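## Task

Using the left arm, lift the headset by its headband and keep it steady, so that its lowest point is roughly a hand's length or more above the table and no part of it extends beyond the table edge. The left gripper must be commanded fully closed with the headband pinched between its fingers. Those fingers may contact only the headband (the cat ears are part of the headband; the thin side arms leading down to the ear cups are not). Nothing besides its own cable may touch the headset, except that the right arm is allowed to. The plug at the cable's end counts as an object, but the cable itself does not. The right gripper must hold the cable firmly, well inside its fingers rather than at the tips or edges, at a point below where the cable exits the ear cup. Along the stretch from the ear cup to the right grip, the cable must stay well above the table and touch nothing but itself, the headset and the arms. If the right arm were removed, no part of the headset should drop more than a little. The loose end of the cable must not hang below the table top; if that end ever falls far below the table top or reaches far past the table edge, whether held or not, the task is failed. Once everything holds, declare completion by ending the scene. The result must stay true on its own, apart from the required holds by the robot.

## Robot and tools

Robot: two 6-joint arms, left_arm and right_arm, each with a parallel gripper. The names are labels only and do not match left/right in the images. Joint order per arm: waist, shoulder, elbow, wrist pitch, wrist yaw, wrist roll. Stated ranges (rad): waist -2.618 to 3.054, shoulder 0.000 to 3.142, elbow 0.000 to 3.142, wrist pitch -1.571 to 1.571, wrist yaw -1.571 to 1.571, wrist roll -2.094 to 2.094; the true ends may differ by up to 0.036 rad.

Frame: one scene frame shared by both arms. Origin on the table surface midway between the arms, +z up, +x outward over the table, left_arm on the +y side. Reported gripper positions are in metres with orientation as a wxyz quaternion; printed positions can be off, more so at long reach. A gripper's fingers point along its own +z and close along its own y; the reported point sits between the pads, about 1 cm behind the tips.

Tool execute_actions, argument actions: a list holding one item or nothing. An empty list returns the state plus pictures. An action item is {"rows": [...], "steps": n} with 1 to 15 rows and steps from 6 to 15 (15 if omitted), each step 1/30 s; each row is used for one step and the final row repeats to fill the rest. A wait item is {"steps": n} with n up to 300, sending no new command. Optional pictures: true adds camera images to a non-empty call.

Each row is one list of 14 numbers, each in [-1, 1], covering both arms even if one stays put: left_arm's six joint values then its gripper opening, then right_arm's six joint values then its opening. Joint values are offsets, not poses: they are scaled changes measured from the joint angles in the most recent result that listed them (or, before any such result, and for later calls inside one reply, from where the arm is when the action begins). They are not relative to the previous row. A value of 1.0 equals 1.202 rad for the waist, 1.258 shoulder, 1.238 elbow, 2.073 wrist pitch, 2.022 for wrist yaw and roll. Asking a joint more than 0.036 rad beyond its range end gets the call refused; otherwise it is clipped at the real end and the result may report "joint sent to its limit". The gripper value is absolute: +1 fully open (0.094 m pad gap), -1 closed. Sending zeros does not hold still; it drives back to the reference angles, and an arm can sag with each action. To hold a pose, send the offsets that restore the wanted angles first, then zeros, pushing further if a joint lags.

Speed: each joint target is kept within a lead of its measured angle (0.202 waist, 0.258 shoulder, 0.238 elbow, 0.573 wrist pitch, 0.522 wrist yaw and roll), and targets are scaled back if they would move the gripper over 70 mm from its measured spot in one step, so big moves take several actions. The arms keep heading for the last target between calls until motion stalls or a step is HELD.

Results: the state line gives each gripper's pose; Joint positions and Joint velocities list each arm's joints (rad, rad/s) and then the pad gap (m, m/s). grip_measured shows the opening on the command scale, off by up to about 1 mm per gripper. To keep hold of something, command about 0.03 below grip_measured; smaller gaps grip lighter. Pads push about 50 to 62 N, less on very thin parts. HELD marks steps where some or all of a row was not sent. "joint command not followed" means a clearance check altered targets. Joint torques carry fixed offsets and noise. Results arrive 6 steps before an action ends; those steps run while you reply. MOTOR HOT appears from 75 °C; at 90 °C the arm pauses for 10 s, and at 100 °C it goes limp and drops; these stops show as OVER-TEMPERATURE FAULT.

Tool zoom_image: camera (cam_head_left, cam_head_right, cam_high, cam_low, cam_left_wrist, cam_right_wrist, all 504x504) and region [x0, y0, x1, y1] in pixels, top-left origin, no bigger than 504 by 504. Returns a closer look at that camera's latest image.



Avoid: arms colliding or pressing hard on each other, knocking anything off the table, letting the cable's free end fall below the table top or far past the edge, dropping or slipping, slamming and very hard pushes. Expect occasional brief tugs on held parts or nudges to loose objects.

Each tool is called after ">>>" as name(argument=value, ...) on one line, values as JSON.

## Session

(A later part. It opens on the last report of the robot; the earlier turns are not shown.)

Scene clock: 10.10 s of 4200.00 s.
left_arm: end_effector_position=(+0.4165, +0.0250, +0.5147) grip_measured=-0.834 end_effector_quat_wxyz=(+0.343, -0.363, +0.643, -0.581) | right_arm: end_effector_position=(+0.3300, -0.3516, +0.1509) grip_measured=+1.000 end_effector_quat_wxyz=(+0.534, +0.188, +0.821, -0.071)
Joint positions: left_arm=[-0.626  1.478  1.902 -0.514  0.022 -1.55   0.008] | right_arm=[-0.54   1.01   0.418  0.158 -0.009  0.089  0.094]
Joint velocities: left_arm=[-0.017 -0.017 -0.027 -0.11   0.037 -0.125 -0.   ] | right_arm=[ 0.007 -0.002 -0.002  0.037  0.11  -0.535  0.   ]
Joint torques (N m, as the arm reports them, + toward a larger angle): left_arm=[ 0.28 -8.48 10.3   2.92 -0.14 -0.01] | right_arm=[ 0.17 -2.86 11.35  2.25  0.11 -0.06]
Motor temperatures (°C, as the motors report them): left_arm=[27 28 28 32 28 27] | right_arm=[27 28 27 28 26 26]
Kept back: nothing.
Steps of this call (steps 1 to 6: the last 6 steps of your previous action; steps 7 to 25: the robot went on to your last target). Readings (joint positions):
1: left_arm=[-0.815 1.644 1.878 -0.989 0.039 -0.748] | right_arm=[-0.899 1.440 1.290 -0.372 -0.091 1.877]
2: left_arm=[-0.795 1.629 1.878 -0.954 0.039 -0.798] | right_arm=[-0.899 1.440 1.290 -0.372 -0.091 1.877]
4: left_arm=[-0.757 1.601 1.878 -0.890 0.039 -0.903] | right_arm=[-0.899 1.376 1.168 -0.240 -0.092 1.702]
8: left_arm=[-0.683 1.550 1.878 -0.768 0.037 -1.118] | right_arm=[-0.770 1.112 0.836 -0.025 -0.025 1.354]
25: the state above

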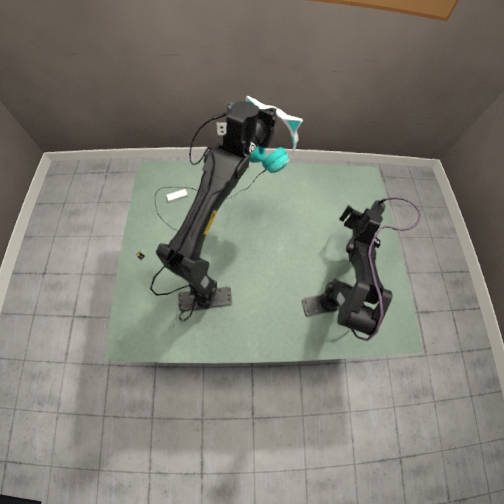

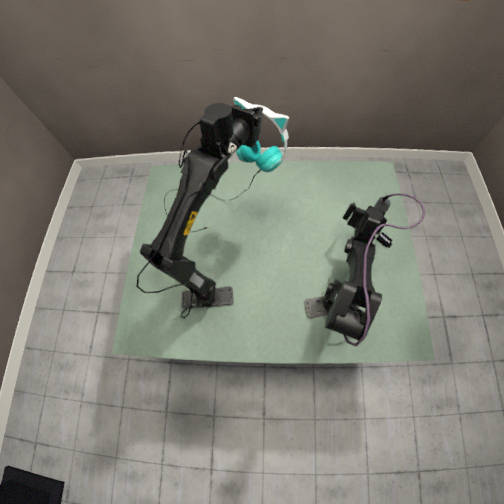

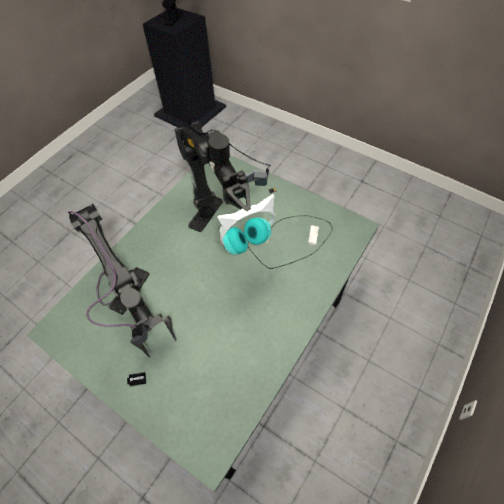

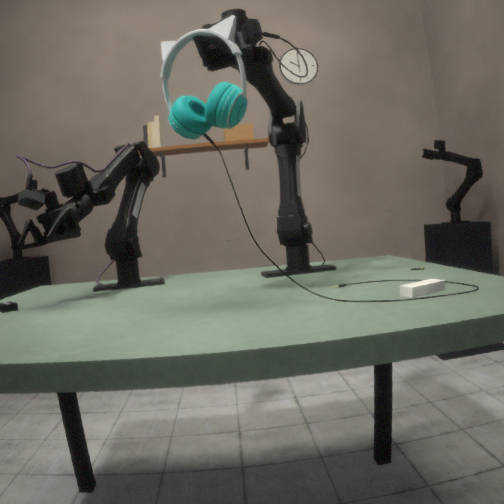

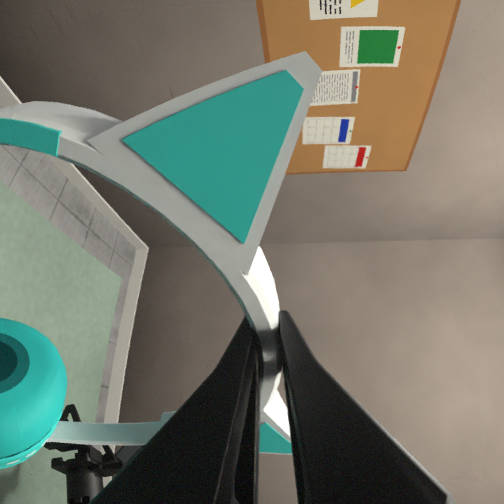

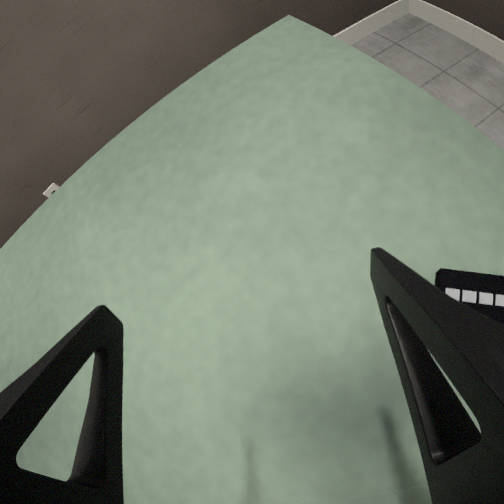

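>>> execute_actions(actions=[{"rows":[[0,-0.01,0.015,0.025,0,-0.01,-1,0.8,0.32,0.115,0.22,0,-0.044,1]],"steps":15}])

>>> execute_actions(actions=[{"steps":28}], pictures=true)

Scene clock: 10.97 s of 4200.00 s.
left_arm: end_effector_position=(+0.4165, +0.0250, +0.5148) grip_measured=-0.834 end_effector_quat_wxyz=(+0.338, -0.368, +0.639, -0.584) | right_arm: end_effector_position=(+0.4210, -0.1789, +0.1384) grip_measured=+1.000 end_effector_quat_wxyz=(+0.562, -0.047, +0.825, +0.036)
Joint positions: left_arm=[-0.626  1.478  1.902 -0.513  0.022 -1.567  0.008] | right_arm=[-0.046  1.42   0.542  0.505  0.004  0.008  0.094]
Joint velocities: left_arm=[ 0.002 -0.012 -0.012  0.022 -0.022  0.037 -0.   ] | right_arm=[ 1.927  0.242  0.017  0.271 -0.066 -0.022  0.   ]
Joint torques (N m, as the arm reports them, + toward a larger angle): left_arm=[-0.01 -7.68  8.58  2.85 -0.02 -0.02] | right_arm=[ 0.04 -6.74  9.42  2.77 -0.08 -0.08]
Motor temperatures (°C, as the motors report them): left_arm=[27 29 29 33 28 27] | right_arm=[27 28 27 28 26 26]
Steps of this call (steps 1 to 17: the robot went on to your last target; steps 18 to 26: the first 9 steps of this action). Readings (joint positions):
18: left_arm=[-0.626 1.478 1.902 -0.513 0.022 -1.563] | right_arm=[-0.521 1.032 0.423 0.194 0.005 0.008]
19: left_arm=[-0.626 1.478 1.902 -0.513 0.022 -1.564] | right_arm=[-0.479 1.086 0.444 0.245 0.010 0.008]
21: left_arm=[-0.626 1.478 1.902 -0.513 0.022 -1.565] | right_arm=[-0.373 1.223 0.497 0.356 0.011 0.008]
25: left_arm=[-0.626 1.478 1.902 -0.513 0.022 -1.567] | right_arm=[-0.115 1.409 0.542 0.496 0.007 0.008]
26: the state above

Scene clock: 11.90 s of 4200.00 s.
left_arm: end_effector_position=(+0.4165, +0.0250, +0.5148) grip_measured=-0.834 end_effector_quat_wxyz=(+0.338, -0.369, +0.639, -0.584) | right_arm: end_effector_position=(+0.3554, +0.0105, +0.1569) grip_measured=+1.000 end_effector_quat_wxyz=(+0.568, -0.240, +0.766, +0.184)
Joint positions: left_arm=[-0.626  1.478  1.902 -0.513  0.022 -1.568  0.008] | right_arm=[ 0.429  1.425  0.542  0.591 -0.015  0.005  0.094]
Joint velocities: left_arm=[ 0.002 -0.007 -0.002 -0.022  0.007  0.037 -0.001] | right_arm=[ 0.007  0.007 -0.012  0.051  0.007 -0.037  0.   ]
Joint torques (N m, as the arm reports them, + toward a larger angle): left_arm=[-0.07 -7.68  8.62  2.83 -0.02 -0.04] | right_arm=[-0.7  -5.84  9.6   2.33  0.09 -0.06]
Motor temperatures (°C, as the motors report them): left_arm=[27 29 29 33 28 27] | right_arm=[27 28 27 29 26 26]
Kept back: nothing.
Steps of this call (steps 1 to 6: the last 6 steps of your previous action; steps 7 to 28: the robot went on to your last target). Readings (joint positions):
1: left_arm=[-0.626 1.478 1.902 -0.513 0.022 -1.567] | right_arm=[0.022 1.425 0.542 0.514 0.002 0.008]
2: left_arm=[-0.626 1.478 1.902 -0.513 0.022 -1.567] | right_arm=[0.091 1.425 0.542 0.524 -0.000 0.008]
4: left_arm=[-0.626 1.478 1.902 -0.513 0.022 -1.567] | right_arm=[0.228 1.425 0.542 0.552 -0.002 0.008]
8: left_arm=[-0.626 1.478 1.902 -0.513 0.022 -1.568] | right_arm=[0.427 1.425 0.542 0.579 -0.026 0.005]
28: the state above

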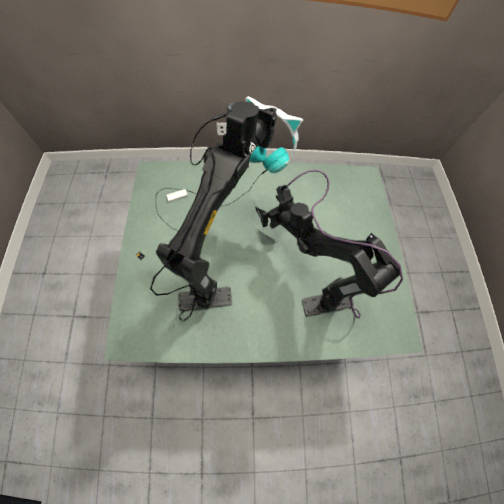

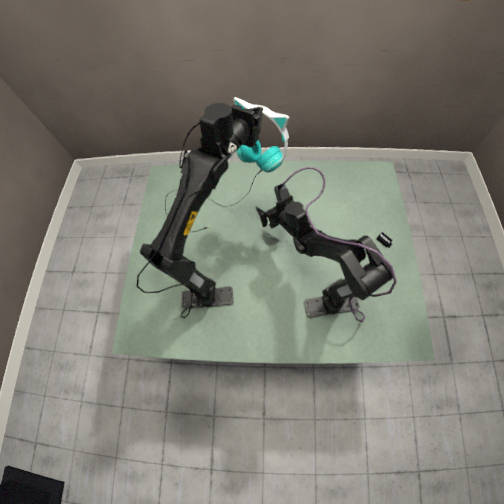

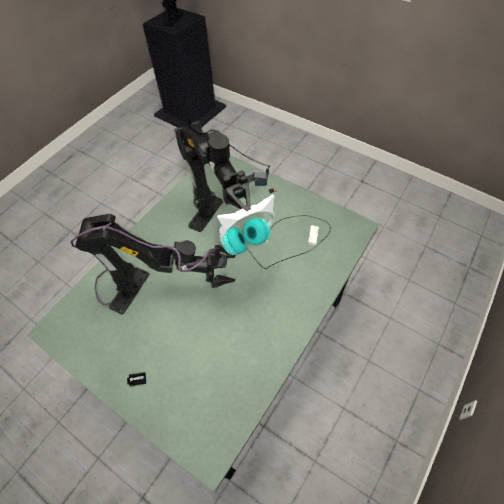

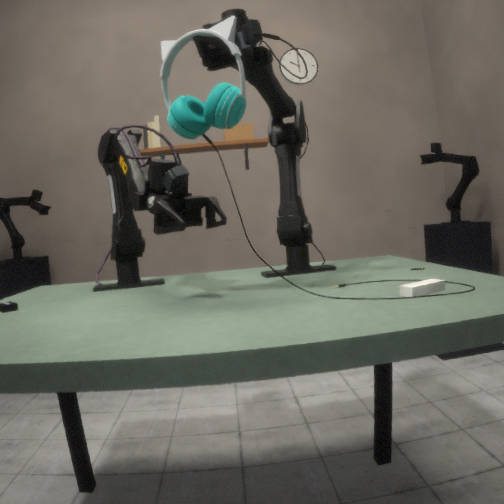

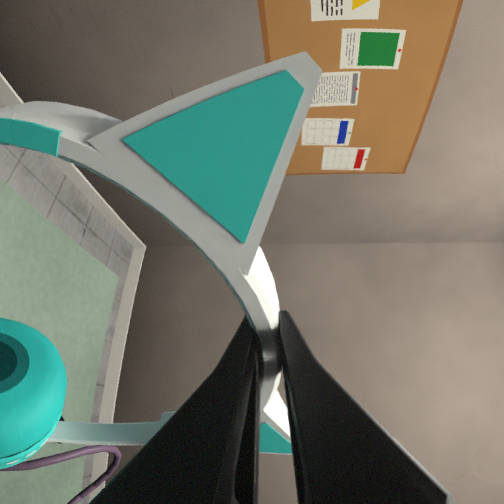

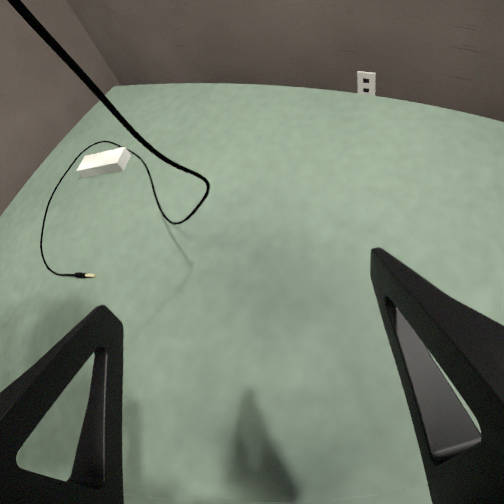

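>>> execute_actions(actions=[{"rows":[[0,-0.01,0.015,0.025,0,0,-1,0.04,0,0.01,0.02,0,0,1],[0,-0.01,0.015,0.025,0,0,-1,0.08,0,0.01,0.04,0,0,1],[0,-0.01,0.015,0.025,0,0,-1,0.108,0,0.01,0.06,0,0,1],[0,-0.01,0.015,0.025,0,0,-1,0.108,0.04,0.025,0.09,0,0,1],[0,-0.01,0.015,0.025,0,0,-1,0.108,0.08,0.04,0.12,0,0,1],[0,-0.01,0.015,0.025,0,0,-1,0.108,0.12,0.055,0.14,0,0,1],[0,-0.01,0.015,0.025,0,0,-1,0.108,0.16,0.07,0.16,0,0,1],[0,-0.01,0.015,0.025,0,0,-1,0.108,0.2,0.085,0.18,0,0,1],[0,-0.01,0.015,0.025,0,0,-1,0.108,0.23,0.1,0.2,0,0,1],[0,-0.01,0.015,0.025,0,0,-1,0.108,0.255,0.11,0.22,0,0,1]],"steps":15}])

>>> execute_actions(actions=[{"steps":15}], pictures=true)

Scene clock: 13.87 s of 4200.00 s.
left_arm: end_effector_position=(+0.4165, +0.0250, +0.5148) grip_measured=-0.834 end_effector_quat_wxyz=(+0.338, -0.369, +0.639, -0.584) | right_arm: end_effector_position=(+0.3492, +0.0801, +0.1655) grip_measured=+1.000 end_effector_quat_wxyz=(+0.599, -0.277, +0.712, +0.240)
Joint positions: left_arm=[-0.626  1.478  1.902 -0.513  0.022 -1.568  0.008] | right_arm=[ 0.561  1.623  0.615  0.84  -0.019  0.006  0.094]
Joint velocities: left_arm=[-0.007 -0.012  0.007  0.022 -0.051  0.066  0.   ] | right_arm=[0.017 1.468 0.525 1.077 0.051 0.022 0.   ]
Joint torques (N m, as the arm reports them, + toward a larger angle): left_arm=[ 0.03 -7.69  8.64  2.84 -0.02  0.01] | right_arm=[-0.25 -6.07  8.84  2.04  0.    0.  ]
Motor temperatures (°C, as the motors report them): left_arm=[27 29 29 34 28 27] | right_arm=[27 28 28 29 26 26]
Steps of this call (steps 1 to 15: the robot went on to your last target; steps 16 to 50: nothing new was sent; steps 51 to 59: the first 9 steps of this action). Readings (joint positions):
51: left_arm=[-0.626 1.478 1.902 -0.513 0.022 -1.568] | right_arm=[0.434 1.425 0.542 0.593 -0.012 0.005]
52: left_arm=[-0.626 1.478 1.902 -0.513 0.022 -1.568] | right_arm=[0.450 1.425 0.542 0.599 -0.007 0.006]
54: left_arm=[-0.626 1.478 1.902 -0.513 0.022 -1.568] | right_arm=[0.511 1.431 0.542 0.637 -0.007 0.006]
58: left_arm=[-0.626 1.478 1.902 -0.513 0.022 -1.568] | right_arm=[0.561 1.572 0.595 0.800 -0.020 0.006]
59: the state above

Scene clock: 14.37 s of 4200.00 s.
left_arm: end_effector_position=(+0.4165, +0.0250, +0.5148) grip_measured=-0.834 end_effector_quat_wxyz=(+0.338, -0.369, +0.639, -0.584) | right_arm: end_effector_position=(+0.3636, +0.0930, +0.1624) grip_measured=+1.000 end_effector_quat_wxyz=(+0.626, -0.269, +0.688, +0.250)
Joint positions: left_arm=[-0.626  1.478  1.902 -0.513  0.022 -1.568  0.008] | right_arm=[ 0.561  1.759  0.649  1.018 -0.019  0.006  0.094]
Joint velocities: left_arm=[-0.012 -0.002 -0.012  0.066 -0.037 -0.037  0.001] | right_arm=[ 0.027 -0.007  0.002  0.007 -0.051 -0.022  0.   ]
Joint torques (N m, as the arm reports them, + toward a larger angle): left_arm=[ 0.02 -7.63  8.57  2.85 -0.02  0.01] | right_arm=[-0.1  -8.04  9.5   2.3   0.07  0.01]
Motor temperatures (°C, as the motors report them): left_arm=[27 29 29 35 28 27] | right_arm=[27 28 28 29 26 26]
Kept back: nothing.
Steps of this call (steps 1 to 6: the last 6 steps of your previous action; steps 7 to 15: the robot went on to your last target). Readings (joint positions):
1: left_arm=[-0.626 1.478 1.902 -0.513 0.022 -1.568] | right_arm=[0.561 1.671 0.632 0.877 -0.019 0.006]
2: left_arm=[-0.626 1.478 1.902 -0.513 0.022 -1.568] | right_arm=[0.561 1.711 0.645 0.906 -0.019 0.006]
4: left_arm=[-0.626 1.478 1.902 -0.513 0.022 -1.568] | right_arm=[0.561 1.752 0.649 0.936 -0.019 0.006]
8: left_arm=[-0.626 1.478 1.902 -0.513 0.022 -1.568] | right_arm=[0.561 1.759 0.649 0.980 -0.019 0.006]
15: the state above

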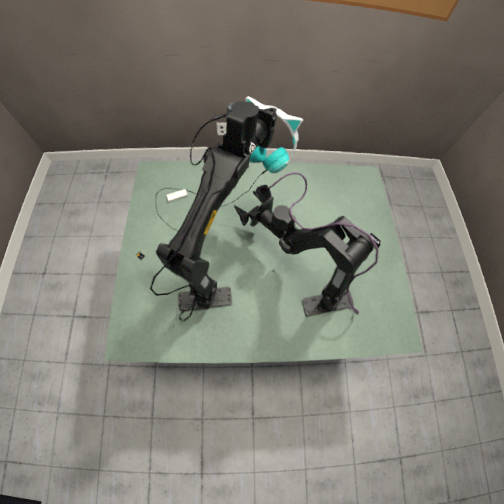

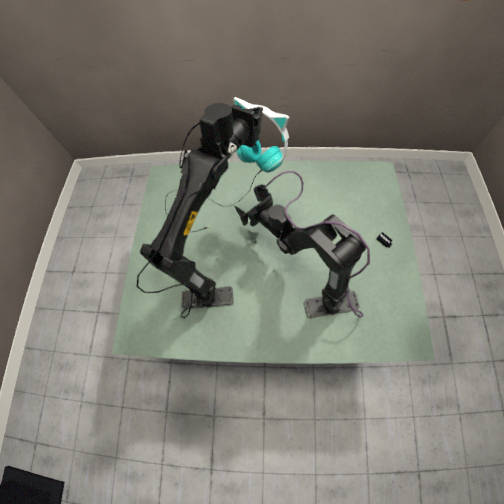

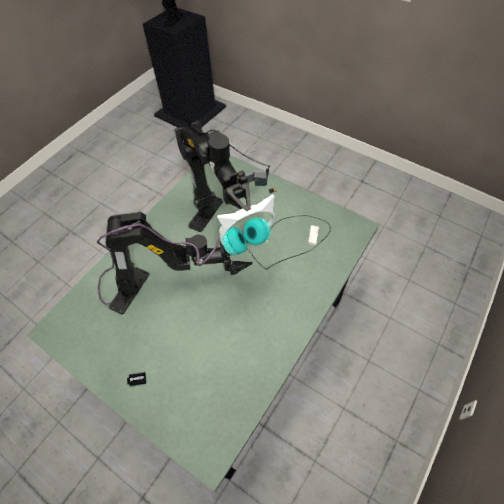

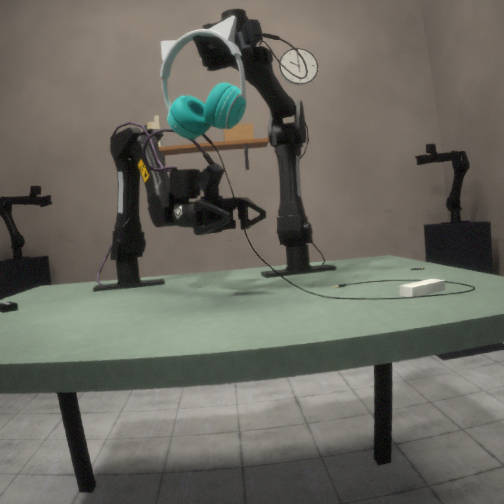

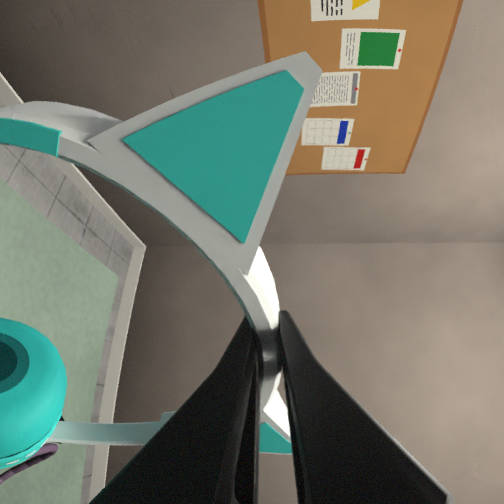

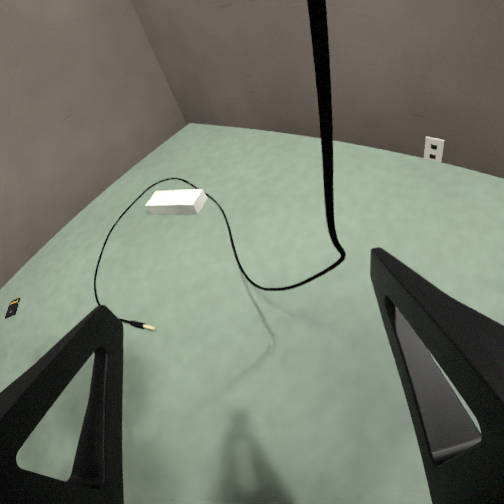

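>>> execute_actions(actions=[{"rows":[[0,-0.01,0.015,0.025,0,0,-1,-0.02,0,0.01,0,0,0,1],[0,-0.01,0.015,0.025,0,0,-1,-0.04,0,0.01,0,0,0,1],[0,-0.01,0.015,0.025,0,0,-1,-0.06,0,0.01,0,0,0,1],[0,-0.01,0.015,0.025,0,0,-1,-0.06,0,0.01,0,0,0,1],[0,-0.01,0.015,0.025,0,0,-1,-0.06,0.02,0.04,0,0,0,0.6],[0,-0.01,0.015,0.025,0,0,-1,-0.06,0.04,0.07,0,0,0,0.6],[0,-0.01,0.015,0.025,0,0,-1,-0.06,0.06,0.095,0,0,0,0.6],[0,-0.01,0.015,0.025,0,0,-1,-0.06,0.085,0.12,0,0,0,0.6]],"steps":15}])

>>> execute_actions(actions=[{"steps":12}], pictures=true)

Scene clock: 15.27 s of 4200.00 s.
left_arm: end_effector_position=(+0.4165, +0.0250, +0.5148) grip_measured=-0.834 end_effector_quat_wxyz=(+0.338, -0.369, +0.639, -0.584) | right_arm: end_effector_position=(+0.4047, +0.0806, +0.1653) grip_measured=+0.603 end_effector_quat_wxyz=(+0.641, -0.241, +0.692, +0.228)
Joint positions: left_arm=[-0.626  1.478  1.902 -0.513  0.022 -1.568  0.008] | right_arm=[ 0.488  1.834  0.743  1.015 -0.018  0.006  0.075]
Joint velocities: left_arm=[ 0.002  0.002 -0.007  0.022 -0.007 -0.007  0.001] | right_arm=[ 0.007  0.608  0.759 -0.037  0.081 -0.037 -0.001]
Joint torques (N m, as the arm reports them, + toward a larger angle): left_arm=[-0.04 -7.68  8.57  2.83 -0.03  0.01] | right_arm=[-0.05 -8.22  7.67  2.09  0.01 -0.01]
Motor temperatures (°C, as the motors report them): left_arm=[27 29 29 35 28 27] | right_arm=[27 28 28 29 26 26]
Steps of this call (steps 1 to 15: the robot went on to your last target; steps 16 to 18: nothing new was sent; steps 19 to 27: the first 9 steps of this action). Readings (joint positions):
19: left_arm=[-0.626 1.478 1.902 -0.513 0.022 -1.568] | right_arm=[0.559 1.759 0.649 1.024 -0.020 0.006]
20: left_arm=[-0.626 1.478 1.902 -0.513 0.022 -1.568] | right_arm=[0.553 1.759 0.649 1.023 -0.022 0.006]
22: left_arm=[-0.626 1.478 1.902 -0.513 0.022 -1.568] | right_arm=[0.525 1.759 0.649 1.019 -0.024 0.006]
26: left_arm=[-0.626 1.478 1.902 -0.513 0.022 -1.568] | right_arm=[0.488 1.811 0.714 1.015 -0.018 0.006]
27: the state above

Scene clock: 15.67 s of 4200.00 s.
left_arm: end_effector_position=(+0.4165, +0.0250, +0.5148) grip_measured=-0.834 end_effector_quat_wxyz=(+0.338, -0.369, +0.639, -0.584) | right_arm: end_effector_position=(+0.4108, +0.0854, +0.1618) grip_measured=+0.602 end_effector_quat_wxyz=(+0.639, -0.242, +0.694, +0.228)
Joint positions: left_arm=[-0.626  1.478  1.902 -0.513  0.022 -1.568  0.008] | right_arm=[ 0.488  1.865  0.774  1.011 -0.018  0.006  0.075]
Joint velocities: left_arm=[ 0.012 -0.002 -0.017 -0.022 -0.007 -0.007  0.   ] | right_arm=[-0.007 -0.007  0.012  0.037  0.037 -0.051 -0.   ]
Joint torques (N m, as the arm reports them, + toward a larger angle): left_arm=[ 0.01 -7.65  8.64  2.84 -0.02  0.  ] | right_arm=[ 0.05 -7.93  9.19  2.15 -0.01 -0.01]
Motor temperatures (°C, as the motors report them): left_arm=[27 29 30 35 28 27] | right_arm=[27 28 28 29 26 26]
Kept back: nothing.
Steps of this call (steps 1 to 6: the last 6 steps of your previous action; steps 7 to 12: the robot went on to your last target). Readings (joint positions):
1: left_arm=[-0.626 1.478 1.902 -0.513 0.022 -1.568] | right_arm=[0.488 1.851 0.763 1.015 -0.018 0.006]
2: left_arm=[-0.626 1.478 1.902 -0.513 0.022 -1.568] | right_arm=[0.488 1.860 0.772 1.015 -0.018 0.006]
4: left_arm=[-0.626 1.478 1.902 -0.513 0.022 -1.568] | right_arm=[0.488 1.865 0.774 1.013 -0.018 0.006]
8: left_arm=[-0.626 1.478 1.902 -0.513 0.022 -1.568] | right_arm=[0.488 1.865 0.774 1.011 -0.018 0.006]
12: the state above

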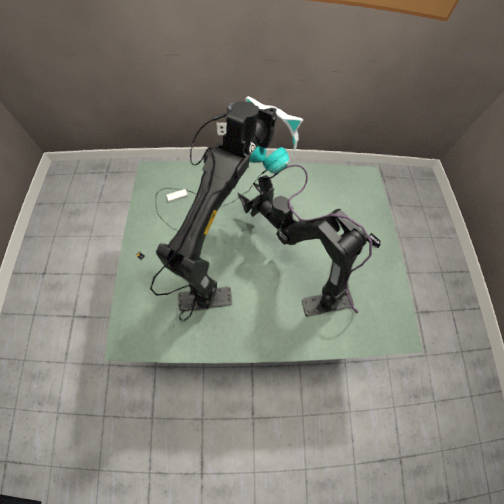

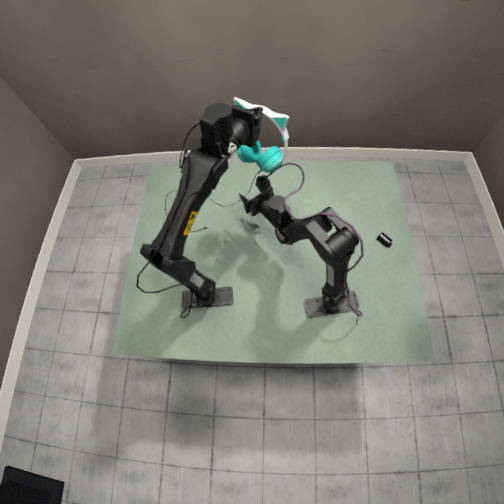

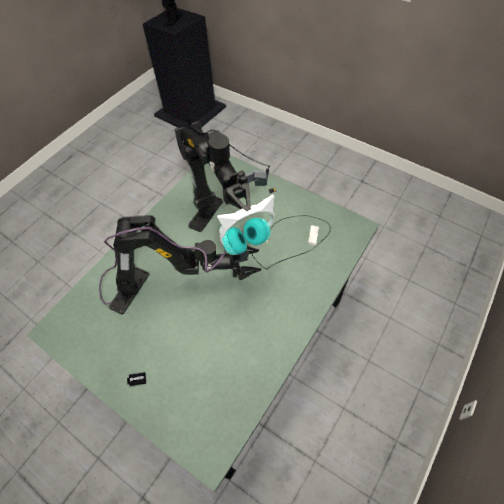

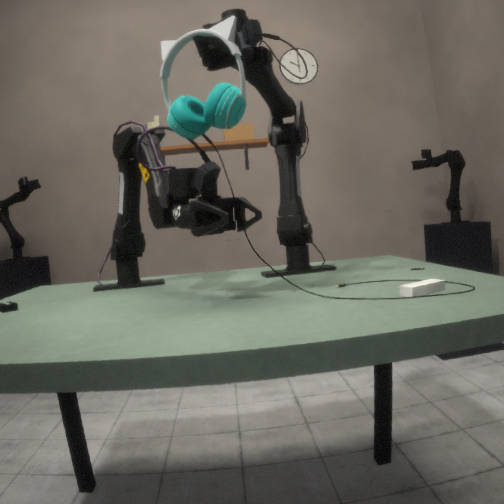

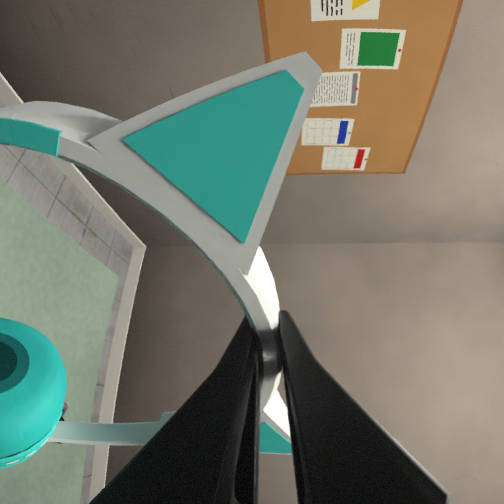

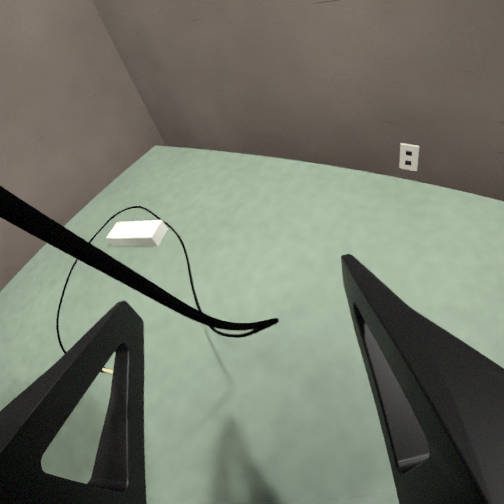

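>>> execute_actions(actions=[{"rows":[[0,-0.01,0.015,0.025,0,0,-1,-0.01,0.02,0.035,0.02,0,0,0.6],[0,-0.01,0.015,0.025,0,0,-1,-0.015,0.04,0.06,0.035,0,0,0.6],[0,-0.01,0.015,0.025,0,0,-1,-0.02,0.06,0.085,0.05,0,0,0.6],[0,-0.01,0.015,0.025,0,0,-1,-0.02,0.075,0.105,0.06,0,0,0.6]],"steps":12}])

>>> execute_actions(actions=[{"steps":12}], pictures=true)

>>> zoom_image(camera="cam_low", region=[150, 90, 330, 310])

Scene clock: 16.27 s of 4200.00 s.
left_arm: end_effector_position=(+0.4165, +0.0250, +0.5148) grip_measured=-0.834 end_effector_quat_wxyz=(+0.338, -0.369, +0.639, -0.584) | right_arm: end_effector_position=(+0.4344, +0.0937, +0.1730) grip_measured=+0.602 end_effector_quat_wxyz=(+0.664, -0.230, +0.673, +0.231)
Joint positions: left_arm=[-0.626  1.478  1.902 -0.513  0.022 -1.568  0.008] | right_arm=[ 0.473  1.95   0.869  1.071 -0.018  0.006  0.075]
Joint velocities: left_arm=[-0.022 -0.002 -0.012 -0.037 -0.007 -0.007  0.   ] | right_arm=[-0.066  0.3    0.349  0.271  0.095  0.022  0.001]
Joint torques (N m, as the arm reports them, + toward a larger angle): left_arm=[-0.03 -7.67  8.65  2.86 -0.02  0.  ] | right_arm=[-0.3  -9.52  8.27  2.34  0.03  0.01]
Motor temperatures (°C, as the motors report them): left_arm=[27 29 30 35 28 27] | right_arm=[27 28 28 29 26 26]
Steps of this call (steps 1 to 12: the robot went on to your last target; steps 13 to 18: the first 6 steps of this action). Readings (joint positions):
13: left_arm=[-0.626 1.478 1.902 -0.513 0.022 -1.568] | right_arm=[0.488 1.868 0.776 1.014 -0.018 0.006]
14: left_arm=[-0.626 1.478 1.902 -0.513 0.022 -1.568] | right_arm=[0.487 1.877 0.785 1.022 -0.018 0.006]
16: left_arm=[-0.626 1.478 1.902 -0.513 0.022 -1.568] | right_arm=[0.480 1.916 0.829 1.048 -0.018 0.006]
18: the state above

Scene clock: 16.67 s of 4200.00 s.
left_arm: end_effector_position=(+0.4165, +0.0250, +0.5148) grip_measured=-0.834 end_effector_quat_wxyz=(+0.338, -0.369, +0.639, -0.584) | right_arm: end_effector_position=(+0.4373, +0.0936, +0.1821) grip_measured=+0.602 end_effector_quat_wxyz=(+0.678, -0.224, +0.660, +0.234)
Joint positions: left_arm=[-0.626  1.478  1.902 -0.513  0.022 -1.568  0.008] | right_arm=[ 0.47   1.959  0.878  1.111 -0.018  0.006  0.075]
Joint velocities: left_arm=[0.002 0.017 0.002 0.051 0.037 0.007 0.   ] | right_arm=[ 0.002 -0.002  0.002  0.007 -0.007 -0.051 -0.001]
Joint torques (N m, as the arm reports them, + toward a larger angle): left_arm=[ 0.07 -7.7   8.67  2.85 -0.02 -0.01] | right_arm=[-0.47 -8.84  9.41  2.28  0.02 -0.01]
Motor temperatures (°C, as the motors report them): left_arm=[27 29 30 36 28 27] | right_arm=[27 29 28 29 26 26]
Kept back: nothing.
Steps of this call (steps 1 to 6: the last 6 steps of your previous action; steps 7 to 12: the robot went on to your last target). Readings (joint positions):
1: left_arm=[-0.626 1.478 1.902 -0.513 0.022 -1.568] | right_arm=[0.471 1.957 0.876 1.079 -0.018 0.006]
2: left_arm=[-0.626 1.478 1.902 -0.513 0.022 -1.568] | right_arm=[0.470 1.959 0.877 1.085 -0.018 0.006]
4: left_arm=[-0.626 1.478 1.902 -0.513 0.022 -1.568] | right_arm=[0.470 1.959 0.878 1.094 -0.018 0.006]
8: left_arm=[-0.626 1.478 1.902 -0.513 0.022 -1.568] | right_arm=[0.470 1.959 0.878 1.107 -0.018 0.006]
12: the state above

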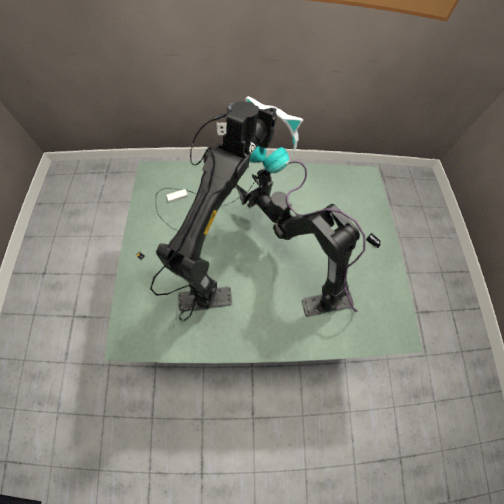

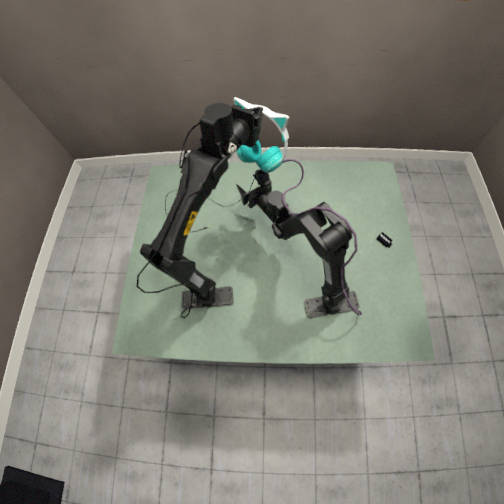

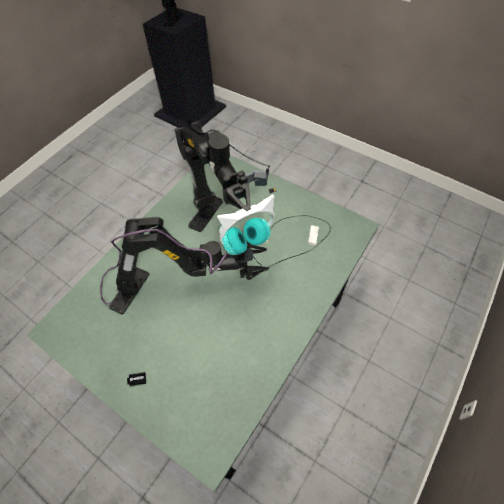

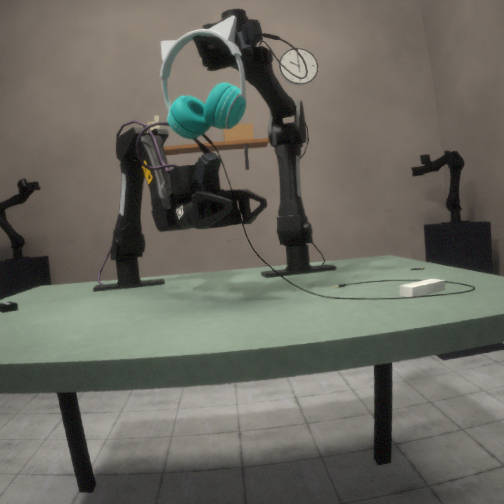

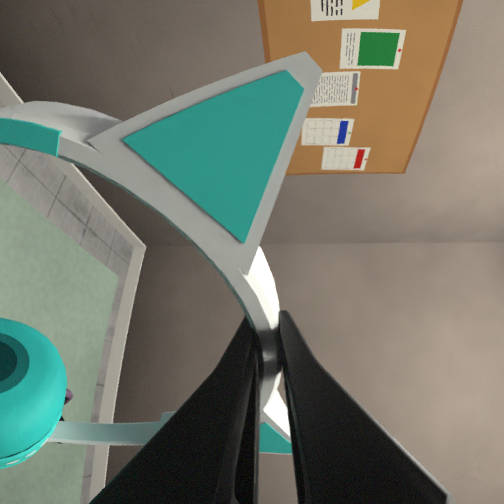

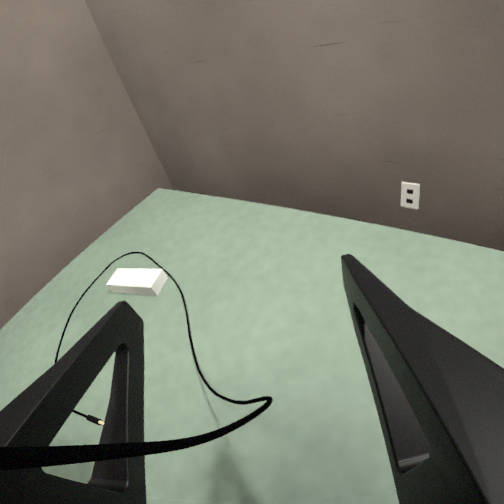

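Region (150, 90, 330, 310) of cam_low's 504x504 image, scaled by 2.291, with more detail than that image has; it fills the left 412 columns of this view, and the rest is white.

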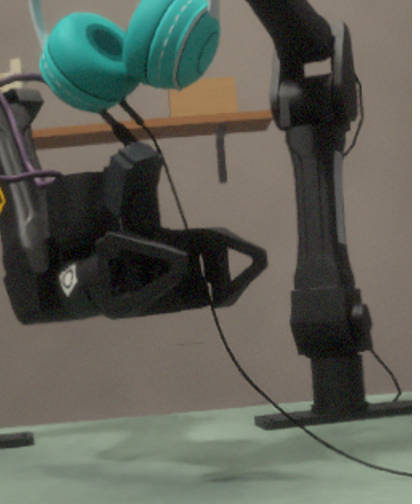

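>>> execute_actions(actions=[{"rows":[[0,-0.01,0.015,0.025,0,0,-1,0,-0.01,0.01,0,0,0,0.2],[0,-0.01,0.015,0.025,0,0,-1,0,-0.01,0.01,0,0,0,-0.2],[0,-0.01,0.015,0.025,0,0,-1,0,-0.01,0.01,0,0,0,-0.6],[0,-0.01,0.015,0.025,0,0,-1,0,-0.01,0.01,0,0,0,-1]],"steps":15}])

>>> execute_actions(actions=[{"steps":15}], pictures=true)

>>> zoom_image(camera="cam_low", region=[150, 90, 330, 310])

Scene clock: 17.40 s of 4200.00 s.
left_arm: end_effector_position=(+0.4165, +0.0250, +0.5148) grip_measured=-0.834 end_effector_quat_wxyz=(+0.338, -0.369, +0.639, -0.584) | right_arm: end_effector_position=(+0.4373, +0.0936, +0.1814) grip_measured=-0.989 end_effector_quat_wxyz=(+0.677, -0.224, +0.661, +0.234)
Joint positions: left_arm=[-0.626  1.478  1.902 -0.513  0.022 -1.568  0.008] | right_arm=[ 0.47   1.959  0.878  1.108 -0.018  0.006  0.   ]
Joint velocities: left_arm=[ 0.002 -0.007  0.002 -0.007 -0.081  0.037  0.001] | right_arm=[ 0.002 -0.002 -0.007  0.007 -0.007 -0.022 -0.001]
Joint torques (N m, as the arm reports them, + toward a larger angle): left_arm=[-0.02 -7.7   8.6   2.83 -0.02  0.01] | right_arm=[ 0.04 -9.85  8.07  2.1   0.03 -0.01]
Motor temperatures (°C, as the motors report them): left_arm=[27 29 30 36 28 27] | right_arm=[27 29 28 29 26 26]
Steps of this call (steps 1 to 13: the robot went on to your last target; steps 14 to 22: the first 9 steps of this action). Readings (joint positions):
14: left_arm=[-0.626 1.478 1.902 -0.513 0.022 -1.568] | right_arm=[0.470 1.959 0.878 1.113 -0.018 0.006]
15: left_arm=[-0.626 1.478 1.902 -0.513 0.022 -1.568] | right_arm=[0.470 1.959 0.878 1.112 -0.018 0.006]
17: left_arm=[-0.626 1.478 1.902 -0.513 0.022 -1.568] | right_arm=[0.470 1.959 0.878 1.110 -0.018 0.006]
21: left_arm=[-0.626 1.478 1.902 -0.513 0.022 -1.568] | right_arm=[0.470 1.959 0.878 1.108 -0.018 0.006]
22: the state above

Scene clock: 17.90 s of 4200.00 s.
left_arm: end_effector_position=(+0.4165, +0.0250, +0.5148) grip_measured=-0.834 end_effector_quat_wxyz=(+0.338, -0.369, +0.639, -0.584) | right_arm: end_effector_position=(+0.4373, +0.0936, +0.1813) grip_measured=-0.990 end_effector_quat_wxyz=(+0.677, -0.224, +0.661, +0.234)
Joint positions: left_arm=[-0.626  1.478  1.902 -0.513  0.022 -1.568  0.008] | right_arm=[ 0.47   1.959  0.878  1.108 -0.018  0.006  0.   ]
Joint velocities: left_arm=[-0.002 -0.007 -0.002 -0.051 -0.081 -0.022 -0.001] | right_arm=[-0.022  0.002  0.007  0.022 -0.037 -0.022 -0.   ]
Joint torques (N m, as the arm reports them, + toward a larger angle): left_arm=[-0.03 -7.7   8.56  2.84 -0.02 -0.01] | right_arm=[-0.04 -9.87  8.08  2.09  0.03  0.  ]
Motor temperatures (°C, as the motors report them): left_arm=[27 29 30 36 28 27] | right_arm=[27 29 28 29 26 26]
Kept back: nothing.
Steps of this call (steps 1 to 6: the last 6 steps of your previous action; steps 7 to 15: the robot went on to your last target). Readings (joint positions):
1: left_arm=[-0.626 1.478 1.902 -0.513 0.022 -1.568] | right_arm=[0.470 1.959 0.878 1.108 -0.018 0.006]
2: left_arm=[-0.626 1.478 1.902 -0.513 0.022 -1.568] | right_arm=[0.470 1.959 0.878 1.108 -0.018 0.006]
4: left_arm=[-0.626 1.478 1.902 -0.513 0.022 -1.568] | right_arm=[0.470 1.959 0.878 1.108 -0.018 0.006]
8: left_arm=[-0.626 1.478 1.902 -0.513 0.022 -1.568] | right_arm=[0.470 1.959 0.878 1.108 -0.018 0.006]
15: the state above
All arms were judged still, so your last target was given up. Only a new action makes them travel on or press farther. Fingers that are still opening or closing keep moving.

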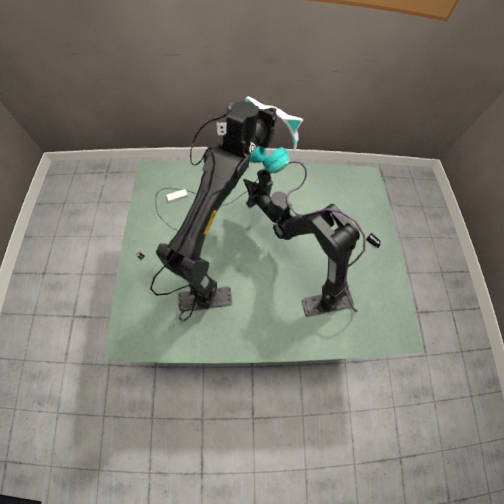

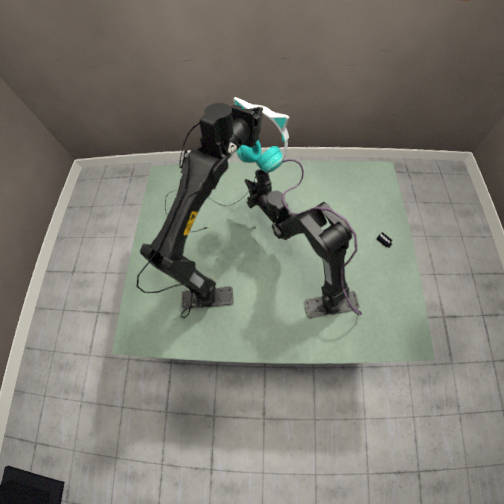

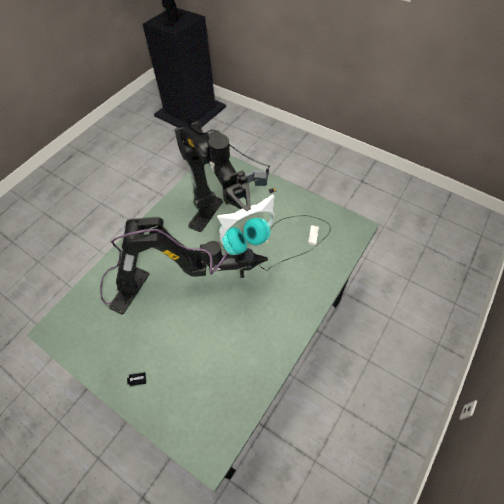

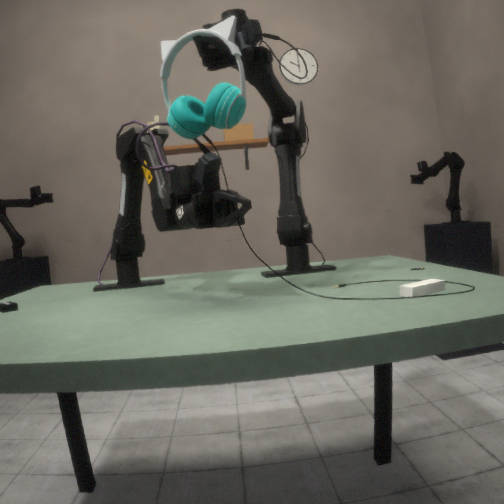

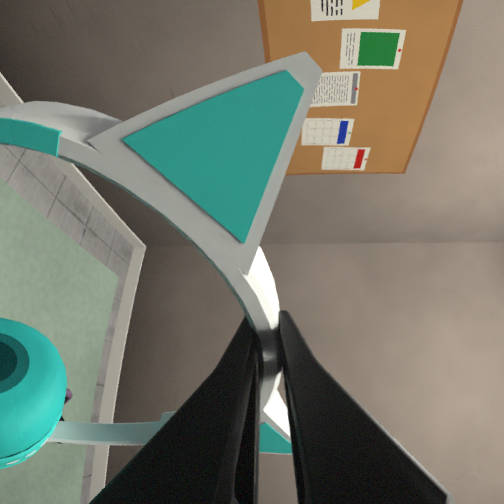

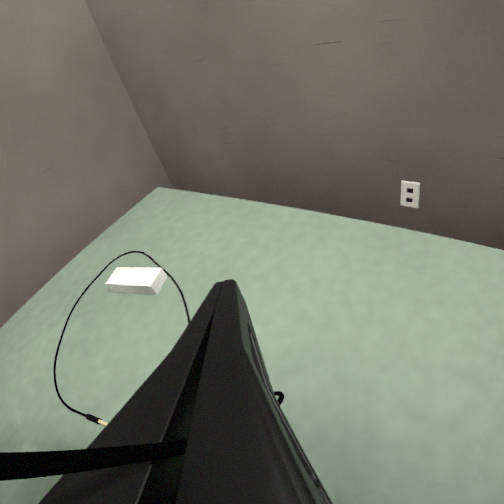

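Region (150, 90, 330, 310) of cam_low's 504x504 image, scaled by 2.291, with more detail than that image has; it fills the left 412 columns of this view, and the rest is white.

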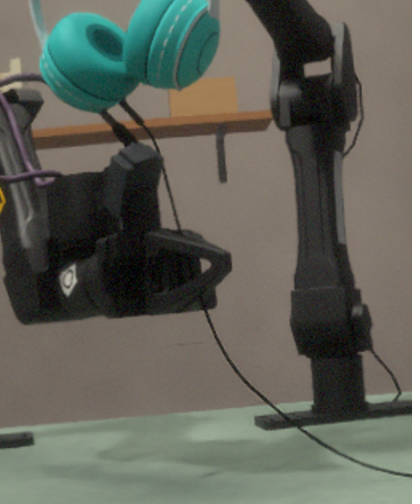

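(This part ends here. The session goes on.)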